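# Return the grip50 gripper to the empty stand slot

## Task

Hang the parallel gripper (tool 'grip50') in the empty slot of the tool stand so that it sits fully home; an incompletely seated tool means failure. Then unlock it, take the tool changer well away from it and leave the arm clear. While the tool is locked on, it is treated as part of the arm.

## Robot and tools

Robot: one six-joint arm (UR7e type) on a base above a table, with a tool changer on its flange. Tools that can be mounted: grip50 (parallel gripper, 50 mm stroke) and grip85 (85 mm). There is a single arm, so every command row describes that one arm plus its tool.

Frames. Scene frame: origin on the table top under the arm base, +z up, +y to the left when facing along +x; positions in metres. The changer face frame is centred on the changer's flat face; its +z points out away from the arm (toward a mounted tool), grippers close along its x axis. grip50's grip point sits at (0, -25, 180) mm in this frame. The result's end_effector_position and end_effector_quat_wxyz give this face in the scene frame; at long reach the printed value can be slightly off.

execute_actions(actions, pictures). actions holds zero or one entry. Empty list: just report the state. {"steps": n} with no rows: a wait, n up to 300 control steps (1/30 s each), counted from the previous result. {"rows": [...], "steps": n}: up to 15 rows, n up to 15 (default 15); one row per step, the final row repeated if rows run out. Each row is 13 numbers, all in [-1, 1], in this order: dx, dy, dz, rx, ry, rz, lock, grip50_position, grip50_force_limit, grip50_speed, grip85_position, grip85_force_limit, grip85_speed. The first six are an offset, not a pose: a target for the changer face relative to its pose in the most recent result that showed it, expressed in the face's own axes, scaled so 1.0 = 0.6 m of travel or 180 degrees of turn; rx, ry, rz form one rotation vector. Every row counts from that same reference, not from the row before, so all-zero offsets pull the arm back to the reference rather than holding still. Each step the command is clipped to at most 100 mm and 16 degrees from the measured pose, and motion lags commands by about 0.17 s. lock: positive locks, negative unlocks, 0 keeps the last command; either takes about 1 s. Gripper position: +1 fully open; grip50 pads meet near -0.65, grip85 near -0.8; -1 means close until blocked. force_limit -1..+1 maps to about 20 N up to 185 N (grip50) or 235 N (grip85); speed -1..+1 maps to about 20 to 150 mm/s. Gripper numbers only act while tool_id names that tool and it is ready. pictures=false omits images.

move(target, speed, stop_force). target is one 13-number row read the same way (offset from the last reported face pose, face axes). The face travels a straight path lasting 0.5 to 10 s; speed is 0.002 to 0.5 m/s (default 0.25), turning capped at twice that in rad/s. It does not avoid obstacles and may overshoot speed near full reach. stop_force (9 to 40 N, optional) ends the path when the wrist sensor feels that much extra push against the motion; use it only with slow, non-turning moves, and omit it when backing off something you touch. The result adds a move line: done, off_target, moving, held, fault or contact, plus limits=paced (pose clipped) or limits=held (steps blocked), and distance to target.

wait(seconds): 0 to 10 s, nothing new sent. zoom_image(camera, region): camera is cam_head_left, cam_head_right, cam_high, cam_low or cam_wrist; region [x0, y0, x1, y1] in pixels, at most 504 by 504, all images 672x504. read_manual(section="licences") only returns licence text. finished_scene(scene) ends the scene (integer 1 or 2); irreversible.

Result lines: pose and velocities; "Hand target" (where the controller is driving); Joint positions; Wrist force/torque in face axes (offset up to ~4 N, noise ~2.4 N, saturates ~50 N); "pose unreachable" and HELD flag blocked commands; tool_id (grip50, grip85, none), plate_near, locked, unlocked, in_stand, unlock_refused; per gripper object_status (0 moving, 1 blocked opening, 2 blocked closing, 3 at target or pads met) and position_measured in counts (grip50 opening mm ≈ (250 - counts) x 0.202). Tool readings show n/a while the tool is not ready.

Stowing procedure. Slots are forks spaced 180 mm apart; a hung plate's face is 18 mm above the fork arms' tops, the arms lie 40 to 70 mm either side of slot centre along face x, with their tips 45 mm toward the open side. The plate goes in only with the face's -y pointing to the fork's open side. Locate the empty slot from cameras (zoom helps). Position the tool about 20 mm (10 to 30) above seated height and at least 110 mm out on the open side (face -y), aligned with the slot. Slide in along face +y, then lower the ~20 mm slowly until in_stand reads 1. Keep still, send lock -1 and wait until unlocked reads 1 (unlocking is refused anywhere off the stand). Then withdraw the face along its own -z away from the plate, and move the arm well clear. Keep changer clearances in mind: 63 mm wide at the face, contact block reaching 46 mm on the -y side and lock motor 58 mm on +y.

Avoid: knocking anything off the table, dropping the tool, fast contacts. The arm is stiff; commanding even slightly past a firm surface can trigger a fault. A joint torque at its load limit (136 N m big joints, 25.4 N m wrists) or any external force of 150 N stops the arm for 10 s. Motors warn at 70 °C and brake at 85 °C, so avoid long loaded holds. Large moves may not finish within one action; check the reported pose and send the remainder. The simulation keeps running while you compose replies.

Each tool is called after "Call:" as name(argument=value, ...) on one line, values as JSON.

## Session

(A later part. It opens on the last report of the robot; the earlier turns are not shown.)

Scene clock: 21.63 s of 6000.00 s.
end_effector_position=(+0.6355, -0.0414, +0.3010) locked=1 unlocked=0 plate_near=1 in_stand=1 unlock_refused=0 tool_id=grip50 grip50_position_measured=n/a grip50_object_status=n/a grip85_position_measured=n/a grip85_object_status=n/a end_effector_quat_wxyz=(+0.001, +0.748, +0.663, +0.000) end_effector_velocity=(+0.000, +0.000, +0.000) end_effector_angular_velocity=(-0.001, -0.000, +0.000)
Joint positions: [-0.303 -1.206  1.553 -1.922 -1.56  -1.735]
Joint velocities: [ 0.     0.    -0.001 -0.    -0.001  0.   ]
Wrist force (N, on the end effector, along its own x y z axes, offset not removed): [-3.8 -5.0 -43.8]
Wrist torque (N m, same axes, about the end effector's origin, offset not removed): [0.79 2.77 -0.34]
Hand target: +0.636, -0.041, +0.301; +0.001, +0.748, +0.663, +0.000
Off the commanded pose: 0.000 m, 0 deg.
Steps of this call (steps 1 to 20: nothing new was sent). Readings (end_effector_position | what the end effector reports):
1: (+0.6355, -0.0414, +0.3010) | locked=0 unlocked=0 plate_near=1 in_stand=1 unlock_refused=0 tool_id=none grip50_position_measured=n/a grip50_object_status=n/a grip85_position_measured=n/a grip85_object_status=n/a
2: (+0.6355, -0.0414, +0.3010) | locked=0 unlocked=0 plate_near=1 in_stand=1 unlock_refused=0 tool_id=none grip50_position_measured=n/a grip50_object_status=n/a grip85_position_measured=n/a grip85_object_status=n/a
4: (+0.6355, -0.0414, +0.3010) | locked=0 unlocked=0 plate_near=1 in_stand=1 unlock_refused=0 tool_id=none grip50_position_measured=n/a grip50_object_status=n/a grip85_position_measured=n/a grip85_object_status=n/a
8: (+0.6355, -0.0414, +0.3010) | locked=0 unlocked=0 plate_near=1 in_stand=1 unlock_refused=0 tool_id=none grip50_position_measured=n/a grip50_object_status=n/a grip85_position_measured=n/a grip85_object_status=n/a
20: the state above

Call:
move(target=[0,0,-0.0333,0,0,0,0,1,0,0,1,0,0], speed=0.04)

Call:
zoom_image(camera="cam_wrist", region=[60,200,312,452])

Call:
zoom_image(camera="cam_wrist", region=[380,200,632,452])

Call:
move(target=[0,-0.2,0,0,0,0,0,1,0,0,1,0,0], speed=0.15)

Call:
move(target=[0.3,0,0,0,0,0,0,1,0,0,1,0,0], speed=0.2)

Scene clock: 24.10 s of 6000.00 s.
end_effector_position=(+0.6355, -0.0414, +0.3209) locked=1 unlocked=0 plate_near=1 in_stand=0 unlock_refused=0 tool_id=grip50 grip50_position_measured=3 grip50_object_status=3 grip85_position_measured=n/a grip85_object_status=n/a end_effector_quat_wxyz=(+0.001, +0.748, +0.663, +0.000) end_effector_velocity=(+0.000, +0.000, +0.001) end_effector_angular_velocity=(-0.000, -0.002, -0.000)
Joint positions: [-0.303 -1.221  1.52  -1.875 -1.56  -1.735]
Joint velocities: [-0.    -0.001 -0.001  0.     0.     0.   ]
Wrist force (N, on the end effector, along its own x y z axes, offset not removed): [-3.7 -0.5 0.8]
Wrist torque (N m, same axes, about the end effector's origin, offset not removed): [0.07 0.29 -0.13]
Hand target: +0.635, -0.041, +0.321; +0.001, +0.748, +0.663, +0.000
Off the commanded pose: 0.000 m, 0 deg.
move: done

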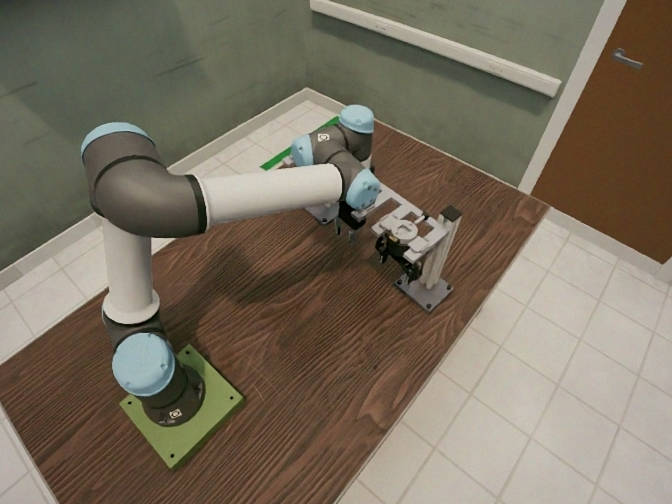

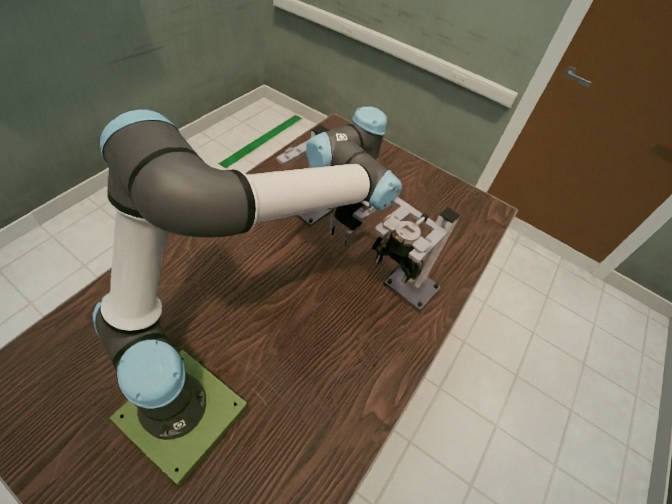

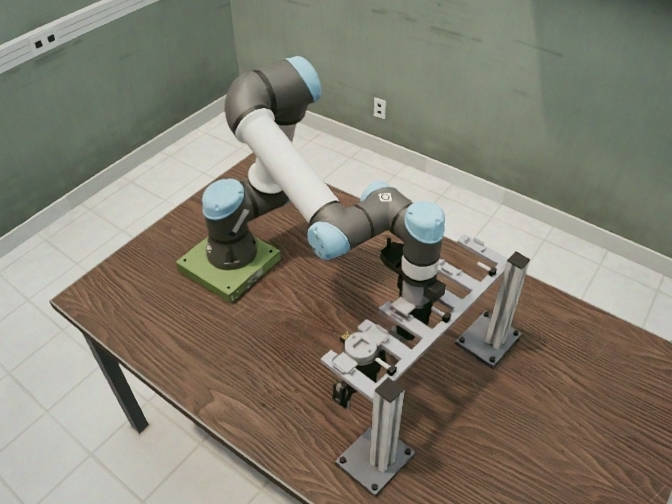

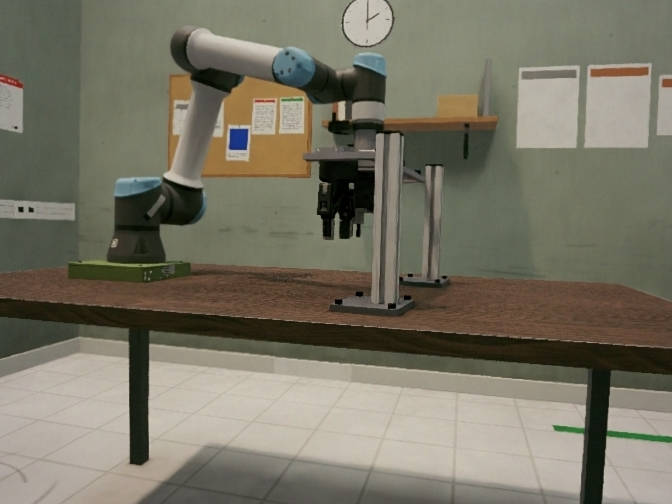

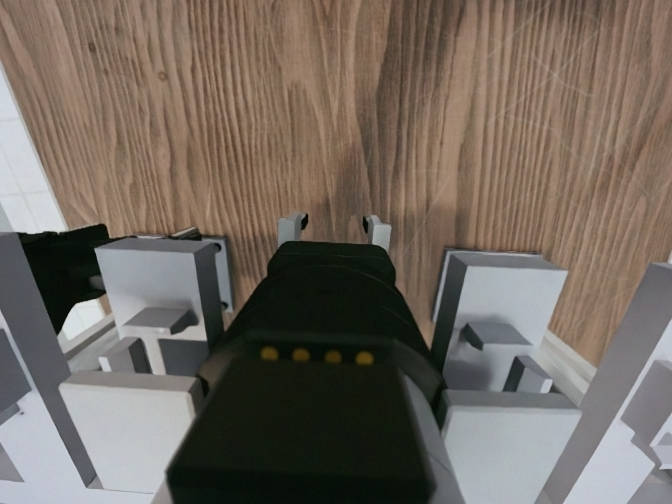

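Region (60, 200, 312, 452) of cam_wrist's 672x504 image, scaled by 2.000, with more detail than that image has.

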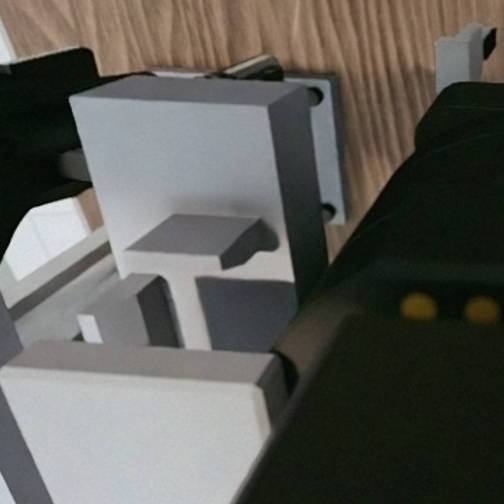

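Region (380, 200, 632, 452) of cam_wrist's 672x504 image, scaled by 2.000, with more detail than that image has.

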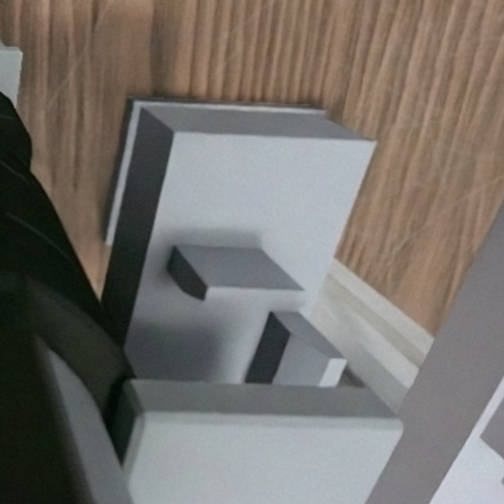

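Scene clock: 25.47 s of 6000.00 s.
end_effector_position=(+0.5167, -0.0269, +0.3207) locked=1 unlocked=0 plate_near=1 in_stand=0 unlock_refused=0 tool_id=grip50 grip50_position_measured=3 grip50_object_status=3 grip85_position_measured=n/a grip85_object_status=n/a end_effector_quat_wxyz=(+0.001, +0.748, +0.663, +0.000) end_effector_velocity=(-0.002, +0.000, +0.001) end_effector_angular_velocity=(-0.001, -0.001, -0.000)
Joint positions: [-0.342 -1.496  1.864 -1.943 -1.559 -1.774]
Joint velocities: [-0.001 -0.007  0.006 -0.001 -0.001 -0.001]
Wrist force (N, on the end effector, along its own x y z axes, offset not removed): [0.5 0.0 0.7]
Wrist torque (N m, same axes, about the end effector's origin, offset not removed): [0.03 -0.04 -0.02]
Hand target: +0.516, -0.027, +0.321; +0.001, +0.748, +0.663, +0.000
Off the commanded pose: 0.000 m, 0 deg.
move: done

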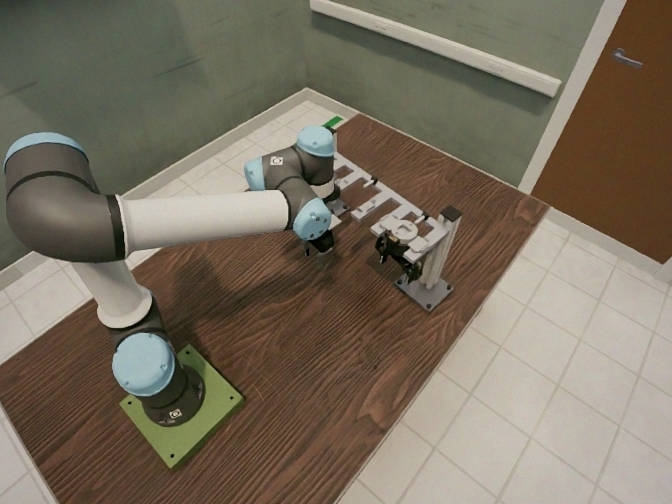

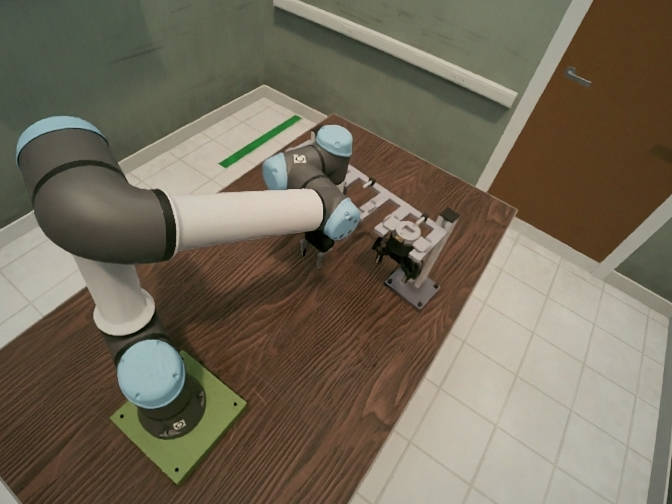

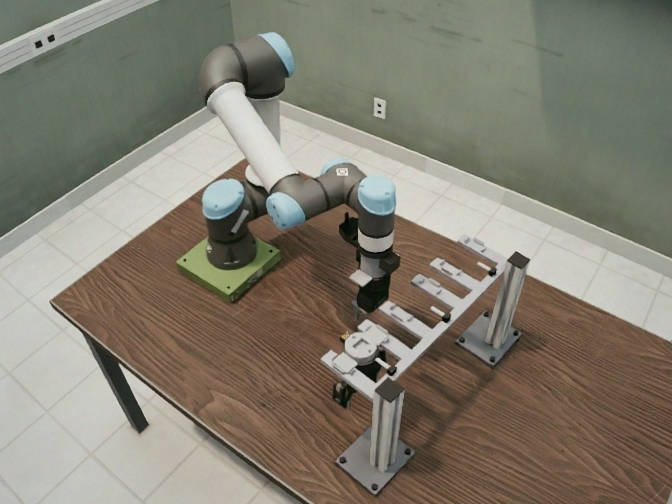

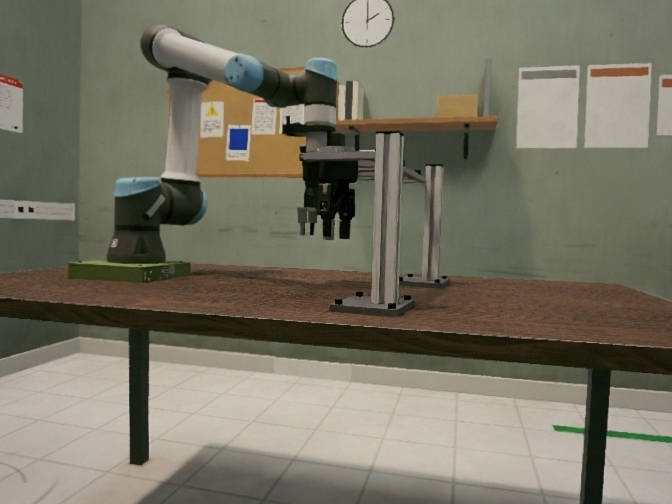

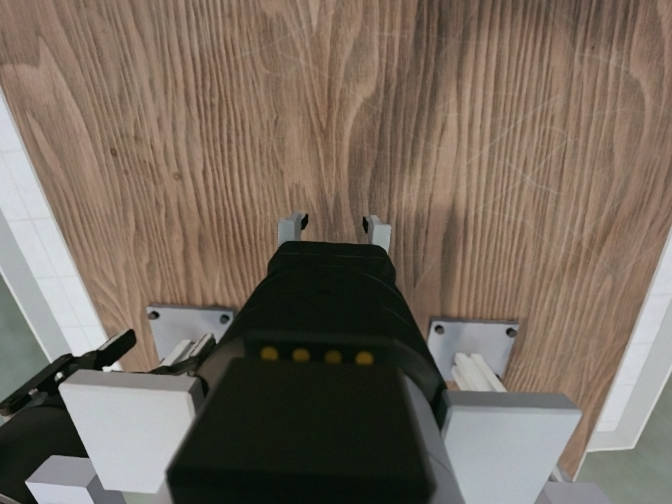

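Scene clock: 27.00 s of 6000.00 s.
end_effector_position=(+0.5384, +0.1516, +0.3205) locked=1 unlocked=0 plate_near=1 in_stand=0 unlock_refused=0 tool_id=grip50 grip50_position_measured=3 grip50_object_status=3 grip85_position_measured=n/a grip85_object_status=n/a end_effector_quat_wxyz=(+0.001, +0.748, +0.663, +0.000) end_effector_velocity=(+0.000, +0.002, +0.000) end_effector_angular_velocity=(-0.000, -0.001, -0.000)
Joint positions: [ 0.007 -1.402  1.753 -1.929 -1.561 -1.425]
Joint velocities: [ 0.005  0.002 -0.003  0.    -0.     0.005]
Wrist force (N, on the end effector, along its own x y z axes, offset not removed): [-1.6 -0.5 1.2]
Wrist torque (N m, same axes, about the end effector's origin, offset not removed): [-0.04 0.11 0.02]
Hand target: +0.538, +0.152, +0.321; +0.001, +0.748, +0.663, +0.000
Off the commanded pose: 0.000 m, 0 deg.
move: done

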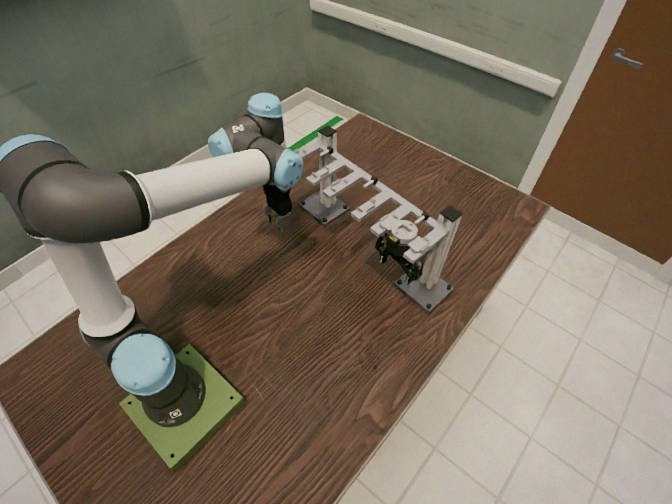

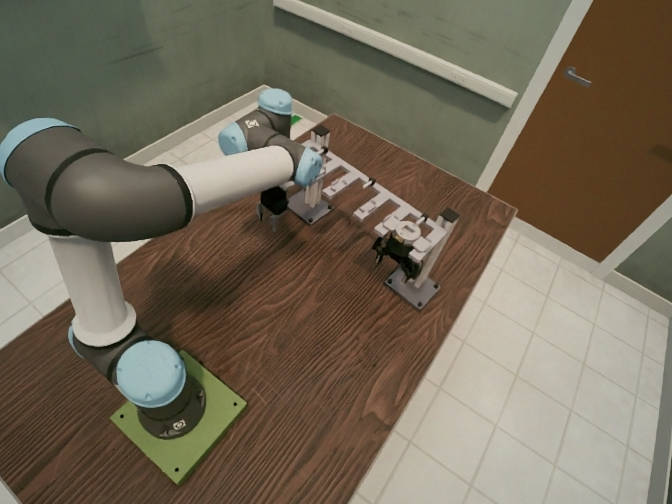

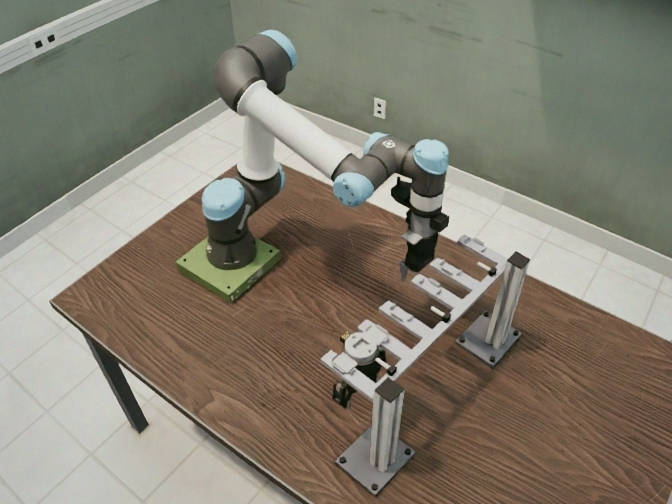

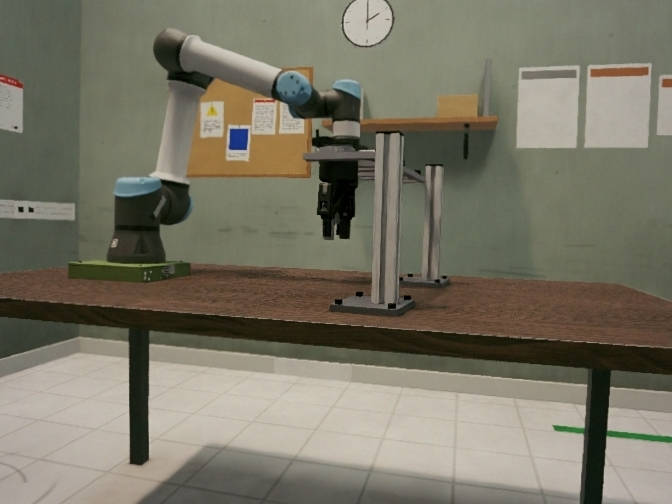

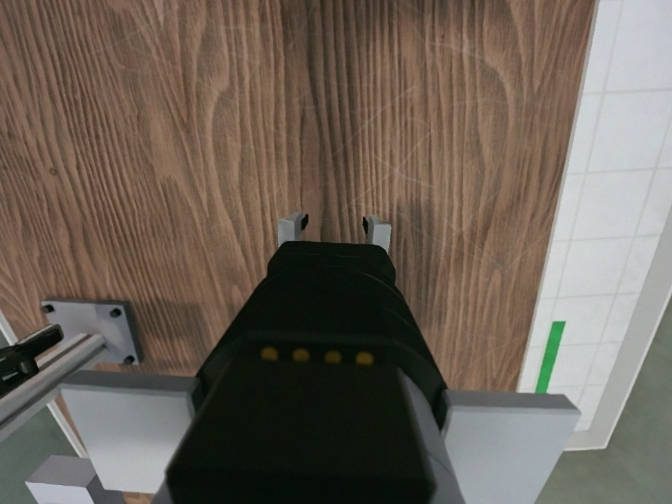

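Call:
move(target=[0.0004,0.1985,-0.0004,0,0,0,0,1,0,0,1,0,0], speed=0.1)

Call:
zoom_image(camera="cam_wrist", region=[60,200,312,452])

Call:
zoom_image(camera="cam_wrist", region=[380,200,632,452])

Scene clock: 29.77 s of 6000.00 s.
end_effector_position=(+0.6563, +0.1374, +0.3209) locked=1 unlocked=0 plate_near=1 in_stand=0 unlock_refused=0 tool_id=grip50 grip50_position_measured=3 grip50_object_status=3 grip85_position_measured=n/a grip85_object_status=n/a end_effector_quat_wxyz=(+0.001, +0.748, +0.663, +0.000) end_effector_velocity=(+0.002, -0.000, -0.000) end_effector_angular_velocity=(+0.000, +0.001, -0.000)
Joint positions: [-0.019 -1.146  1.409 -1.841 -1.561 -1.451]
Joint velocities: [-0.     0.006 -0.008  0.004  0.     0.   ]
Wrist force (N, on the end effector, along its own x y z axes, offset not removed): [-0.8 -1.0 1.7]
Wrist torque (N m, same axes, about the end effector's origin, offset not removed): [0.04 0.10 -0.09]
Hand target: +0.657, +0.137, +0.321; +0.001, +0.748, +0.663, +0.000
Off the commanded pose: 0.000 m, 0 deg.
move: done

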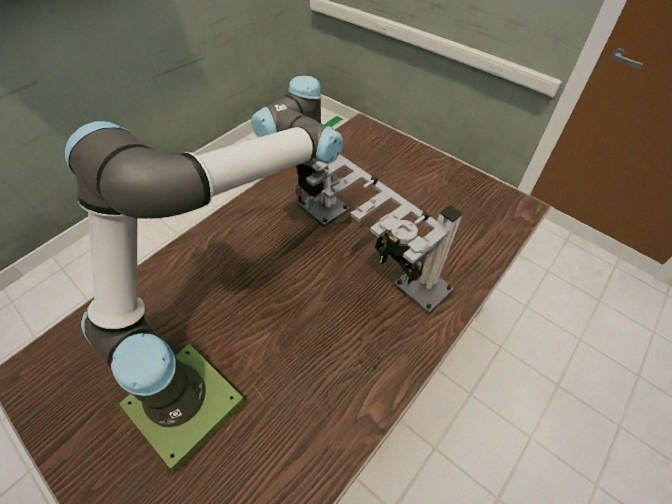

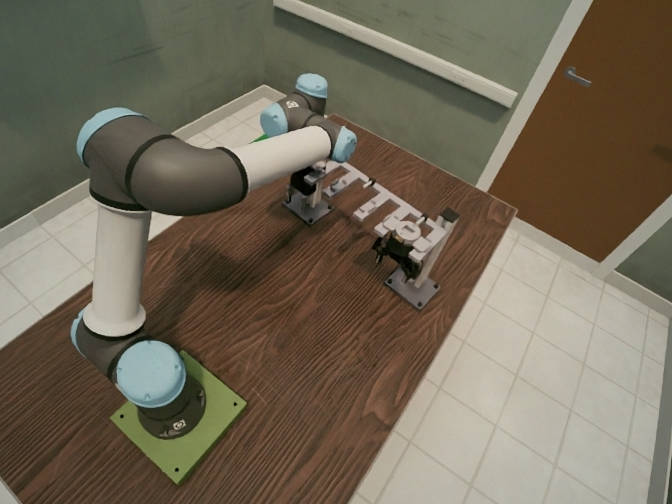

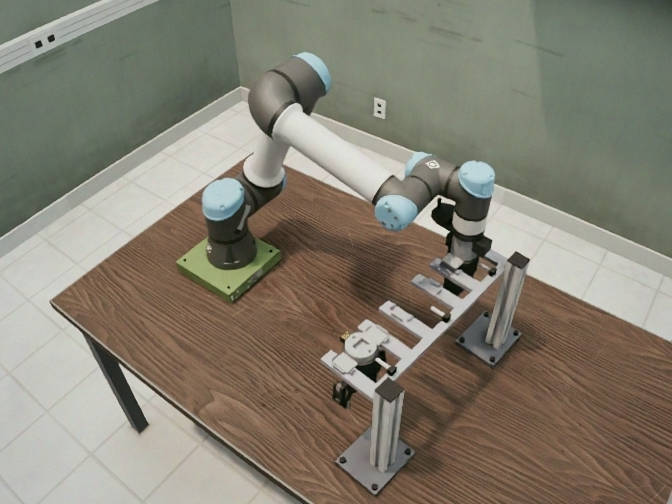

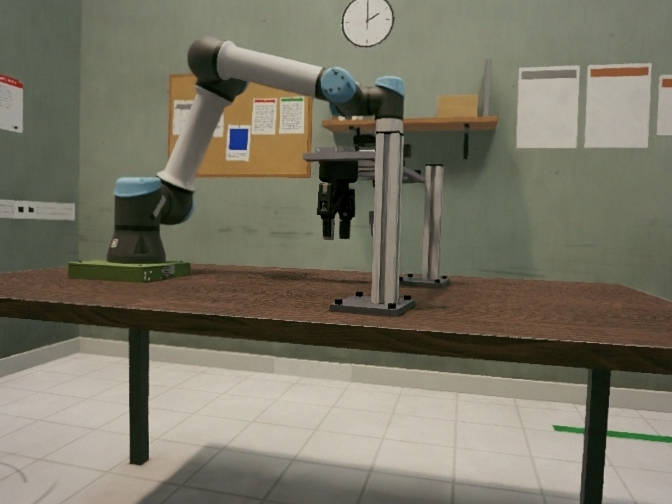

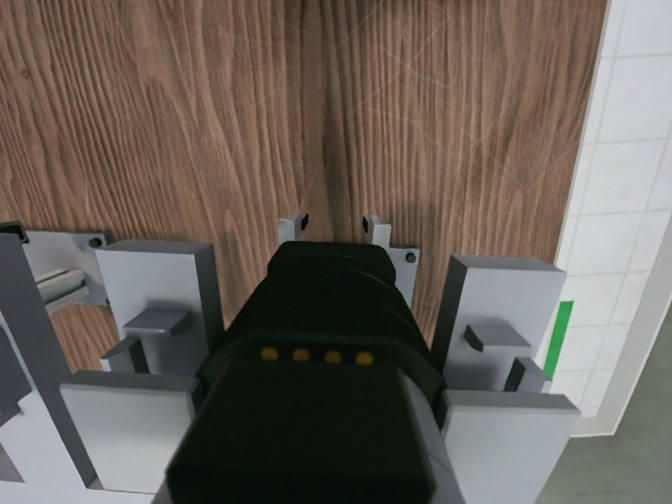

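Region (60, 200, 312, 452) of cam_wrist's 672x504 image, scaled by 2.000, with more detail than that image has.

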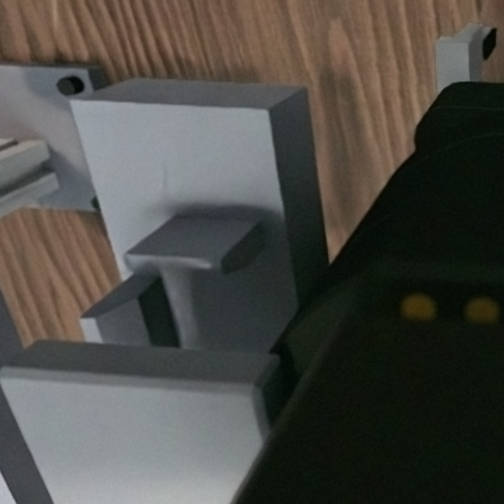

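Region (380, 200, 632, 452) of cam_wrist's 672x504 image, scaled by 2.000, with more detail than that image has.

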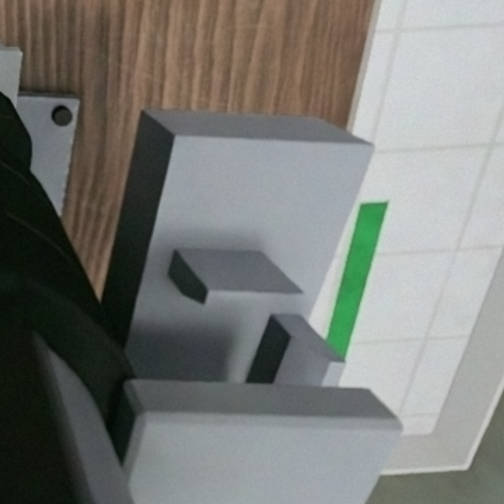

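Call:
move(target=[0,0.0004,0.0295,0.0003,0.0006,0,0,1,0,0,1,0,0], speed=0.012, stop_force=12)

Call:
move(target=[0,0,0.008,0,0,0,0,1,0,0,1,0,0], speed=0.003, stop_force=12)

Scene clock: 32.57 s of 6000.00 s.
end_effector_position=(+0.6566, +0.1374, +0.3035) locked=1 unlocked=0 plate_near=1 in_stand=1 unlock_refused=0 tool_id=grip50 grip50_position_measured=3 grip50_object_status=3 grip85_position_measured=n/a grip85_object_status=n/a end_effector_quat_wxyz=(-0.000, +0.748, +0.663, +0.001) end_effector_velocity=(-0.000, +0.001, -0.002) end_effector_angular_velocity=(+0.001, -0.000, -0.000)
Joint positions: [-0.02  -1.134  1.437 -1.881 -1.559 -1.452]
Joint velocities: [ 0.001  0.001  0.004 -0.005  0.001  0.001]
Wrist force (N, on the end effector, along its own x y z axes, offset not removed): [-1.4 -0.3 2.0]
Wrist torque (N m, same axes, about the end effector's origin, offset not removed): [0.08 0.12 -0.07]
Hand target: +0.657, +0.137, +0.303; -0.000, +0.748, +0.663, +0.001
Off the commanded pose: 0.000 m, 0 deg.
move: done

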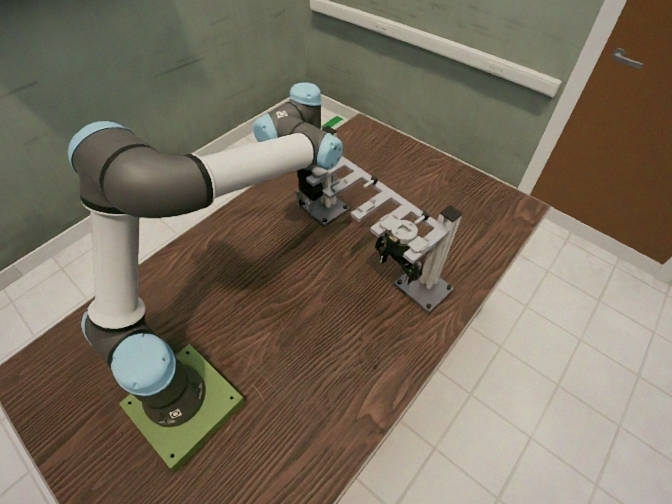

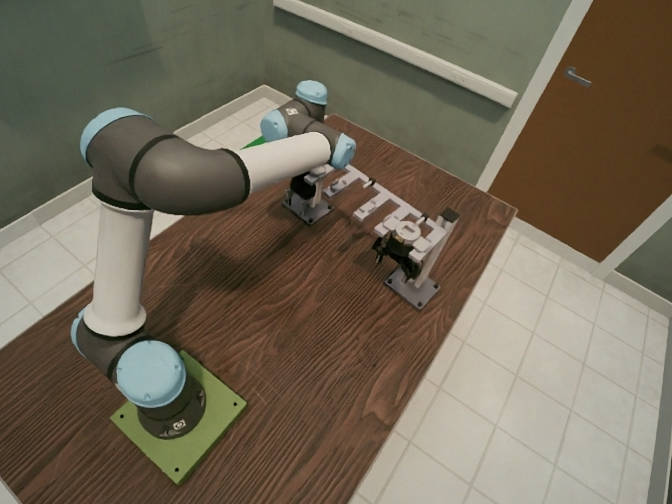

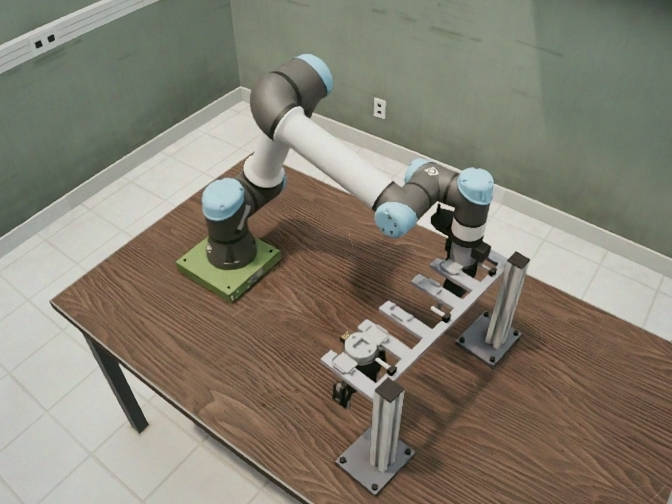

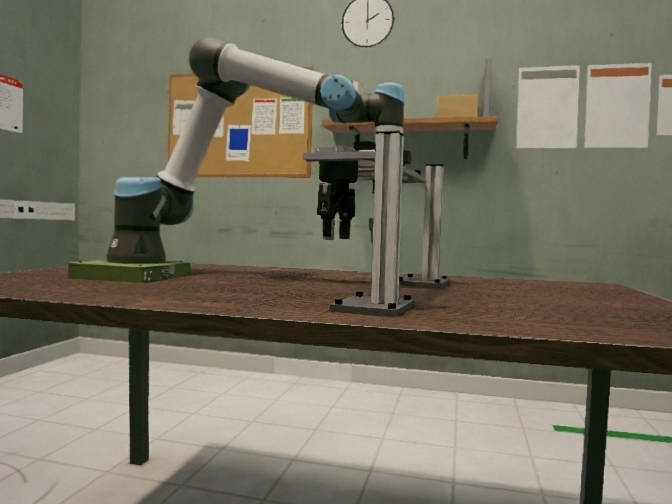

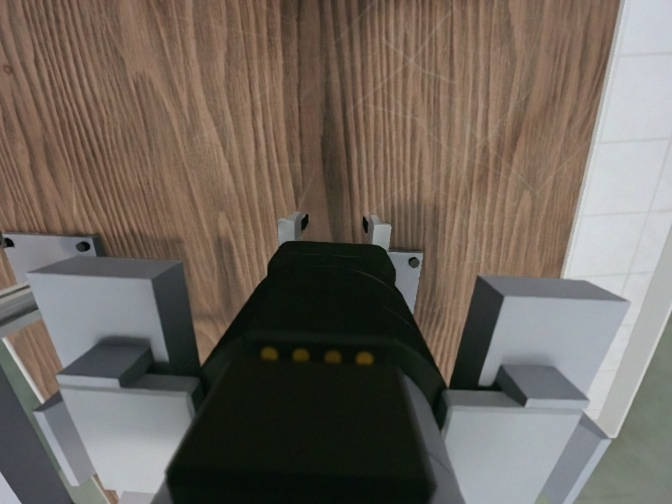

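Scene clock: 33.67 s of 6000.00 s.
end_effector_position=(+0.6566, +0.1374, +0.3013) locked=1 unlocked=0 plate_near=1 in_stand=1 unlock_refused=0 tool_id=grip50 grip50_position_measured=3 grip50_object_status=3 grip85_position_measured=n/a grip85_object_status=n/a end_effector_quat_wxyz=(-0.000, +0.748, +0.663, +0.001) end_effector_velocity=(-0.000, -0.000, +0.001) end_effector_angular_velocity=(+0.001, +0.001, -0.002)
Joint positions: [-0.02  -1.132  1.44  -1.886 -1.559 -1.452]
Joint velocities: [-0.001 -0.001 -0.001  0.003  0.001  0.001]
Wrist force (N, on the end effector, along its own x y z axes, offset not removed): [0.4 -0.2 -20.7]
Wrist torque (N m, same axes, about the end effector's origin, offset not removed): [-0.26 -1.10 -0.01]
Hand target: +0.657, +0.137, +0.302; -0.000, +0.748, +0.663, +0.001
Off the commanded pose: 0.003 m, 0 deg.
move: contact

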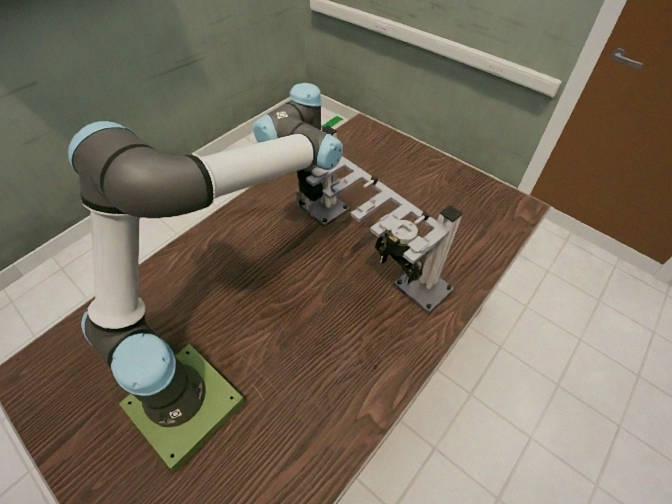

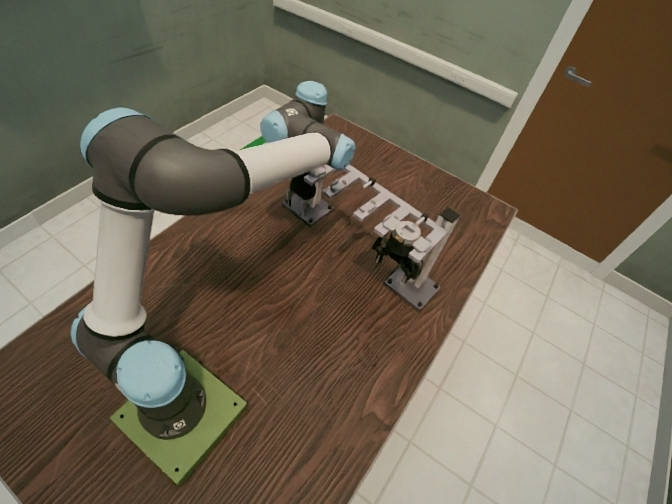

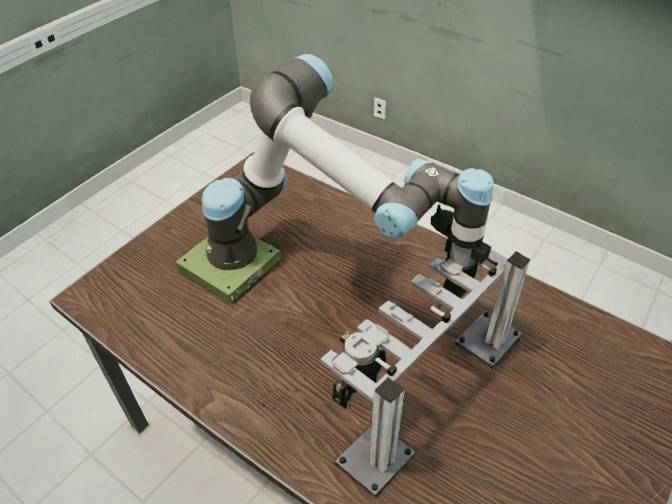

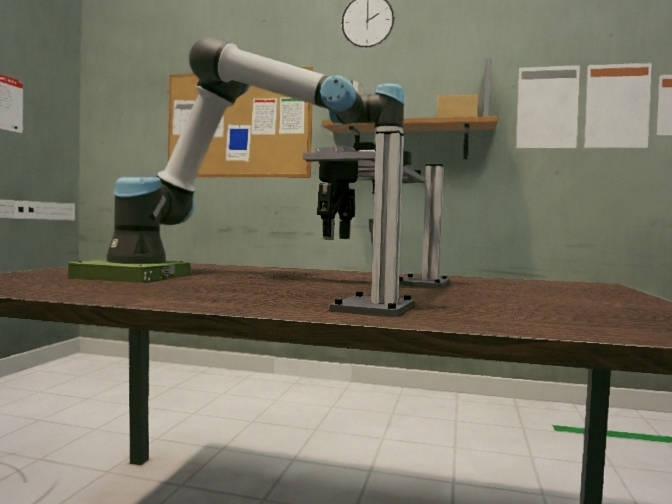

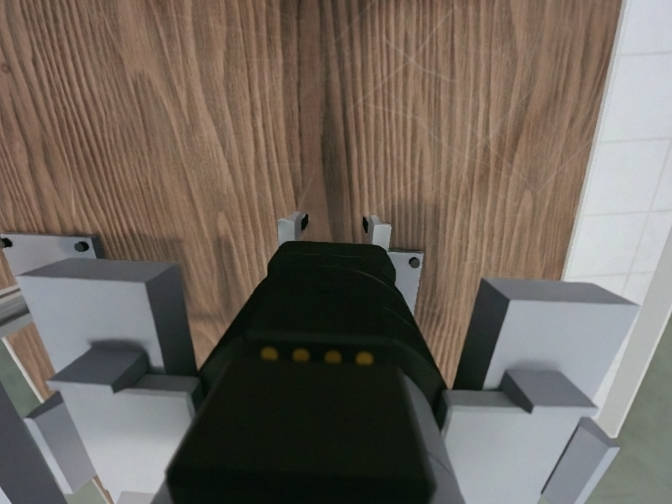

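Call:
execute_actions(actions=[{"rows":[[0,0,-0.0001,0,0,0,-1,1,0,0,1,0,0]],"steps":15}], pictures=false)

Call:
execute_actions(actions=[{"steps":20}], pictures=false)

Scene clock: 34.77 s of 6000.00 s.
end_effector_position=(+0.6566, +0.1374, +0.3015) locked=0 unlocked=0 plate_near=1 in_stand=1 unlock_refused=0 tool_id=none grip50_position_measured=n/a grip50_object_status=n/a grip85_position_measured=n/a grip85_object_status=n/a end_effector_quat_wxyz=(-0.000, +0.748, +0.663, +0.001) end_effector_velocity=(+0.001, -0.001, +0.001) end_effector_angular_velocity=(-0.001, -0.003, -0.000)
Joint positions: [-0.02  -1.132  1.44  -1.886 -1.559 -1.452]
Joint velocities: [-0.001  0.    -0.001 -0.002 -0.001 -0.001]
Wrist force (N, on the end effector, along its own x y z axes, offset not removed): [-0.8 -1.1 -0.3]
Wrist torque (N m, same axes, about the end effector's origin, offset not removed): [0.09 0.12 -0.11]
Hand target: +0.657, +0.137, +0.301; -0.000, +0.748, +0.663, +0.001
Off the commanded pose: 0.000 m, 0 deg.
Steps of this call (steps 1 to 18: nothing new was sent; steps 19 to 33: all 15 steps of this action). Readings (end_effector_position | what the end effector reports):
19: (+0.6566, +0.1374, +0.3015) | locked=1 unlocked=0 plate_near=1 in_stand=1 unlock_refused=0 tool_id=grip50 grip50_position_measured=3 grip50_object_status=3 grip85_position_measured=n/a grip85_object_status=n/a
20: (+0.6566, +0.1374, +0.3015) | locked=1 unlocked=0 plate_near=1 in_stand=1 unlock_refused=0 tool_id=grip50 grip50_position_measured=3 grip50_object_status=3 grip85_position_measured=n/a grip85_object_status=n/a
22: (+0.6566, +0.1374, +0.3015) | locked=1 unlocked=0 plate_near=1 in_stand=1 unlock_refused=0 tool_id=grip50 grip50_position_measured=3 grip50_object_status=3 grip85_position_measured=n/a grip85_object_status=n/a
26: (+0.6566, +0.1374, +0.3015) | locked=0 unlocked=0 plate_near=1 in_stand=1 unlock_refused=0 tool_id=none grip50_position_measured=n/a grip50_object_status=n/a grip85_position_measured=n/a grip85_object_status=n/a
33: the state above

Scene clock: 35.43 s of 6000.00 s.
end_effector_position=(+0.6566, +0.1374, +0.3014) locked=0 unlocked=1 plate_near=1 in_stand=1 unlock_refused=0 tool_id=none grip50_position_measured=n/a grip50_object_status=n/a grip85_position_measured=n/a grip85_object_status=n/a end_effector_quat_wxyz=(-0.000, +0.748, +0.663, +0.001) end_effector_velocity=(+0.000, -0.000, +0.000) end_effector_angular_velocity=(+0.000, -0.001, -0.000)
Joint positions: [-0.02  -1.132  1.44  -1.886 -1.559 -1.452]
Joint velocities: [-0.001  0.    -0.001 -0.001  0.    -0.001]
Wrist force (N, on the end effector, along its own x y z axes, offset not removed): [-0.9 -3.0 -3.0]
Wrist torque (N m, same axes, about the end effector's origin, offset not removed): [-0.04 -0.01 -0.04]
Hand target: +0.657, +0.137, +0.301; -0.000, +0.748, +0.663, +0.001
Off the commanded pose: 0.000 m, 0 deg.
Steps of this call (steps 1 to 20: nothing new was sent). Readings (end_effector_position | what the end effector reports):
1: (+0.6566, +0.1374, +0.3014) | locked=0 unlocked=0 plate_near=1 in_stand=1 unlock_refused=0 tool_id=none grip50_position_measured=n/a grip50_object_status=n/a grip85_position_measured=n/a grip85_object_status=n/a
2: (+0.6566, +0.1374, +0.3014) | locked=0 unlocked=0 plate_near=1 in_stand=1 unlock_refused=0 tool_id=none grip50_position_measured=n/a grip50_object_status=n/a grip85_position_measured=n/a grip85_object_status=n/a
4: (+0.6566, +0.1374, +0.3014) | locked=0 unlocked=0 plate_near=1 in_stand=1 unlock_refused=0 tool_id=none grip50_position_measured=n/a grip50_object_status=n/a grip85_position_measured=n/a grip85_object_status=n/a
8: (+0.6566, +0.1374, +0.3014) | locked=0 unlocked=0 plate_near=1 in_stand=1 unlock_refused=0 tool_id=none grip50_position_measured=n/a grip50_object_status=n/a grip85_position_measured=n/a grip85_object_status=n/a
20: the state above


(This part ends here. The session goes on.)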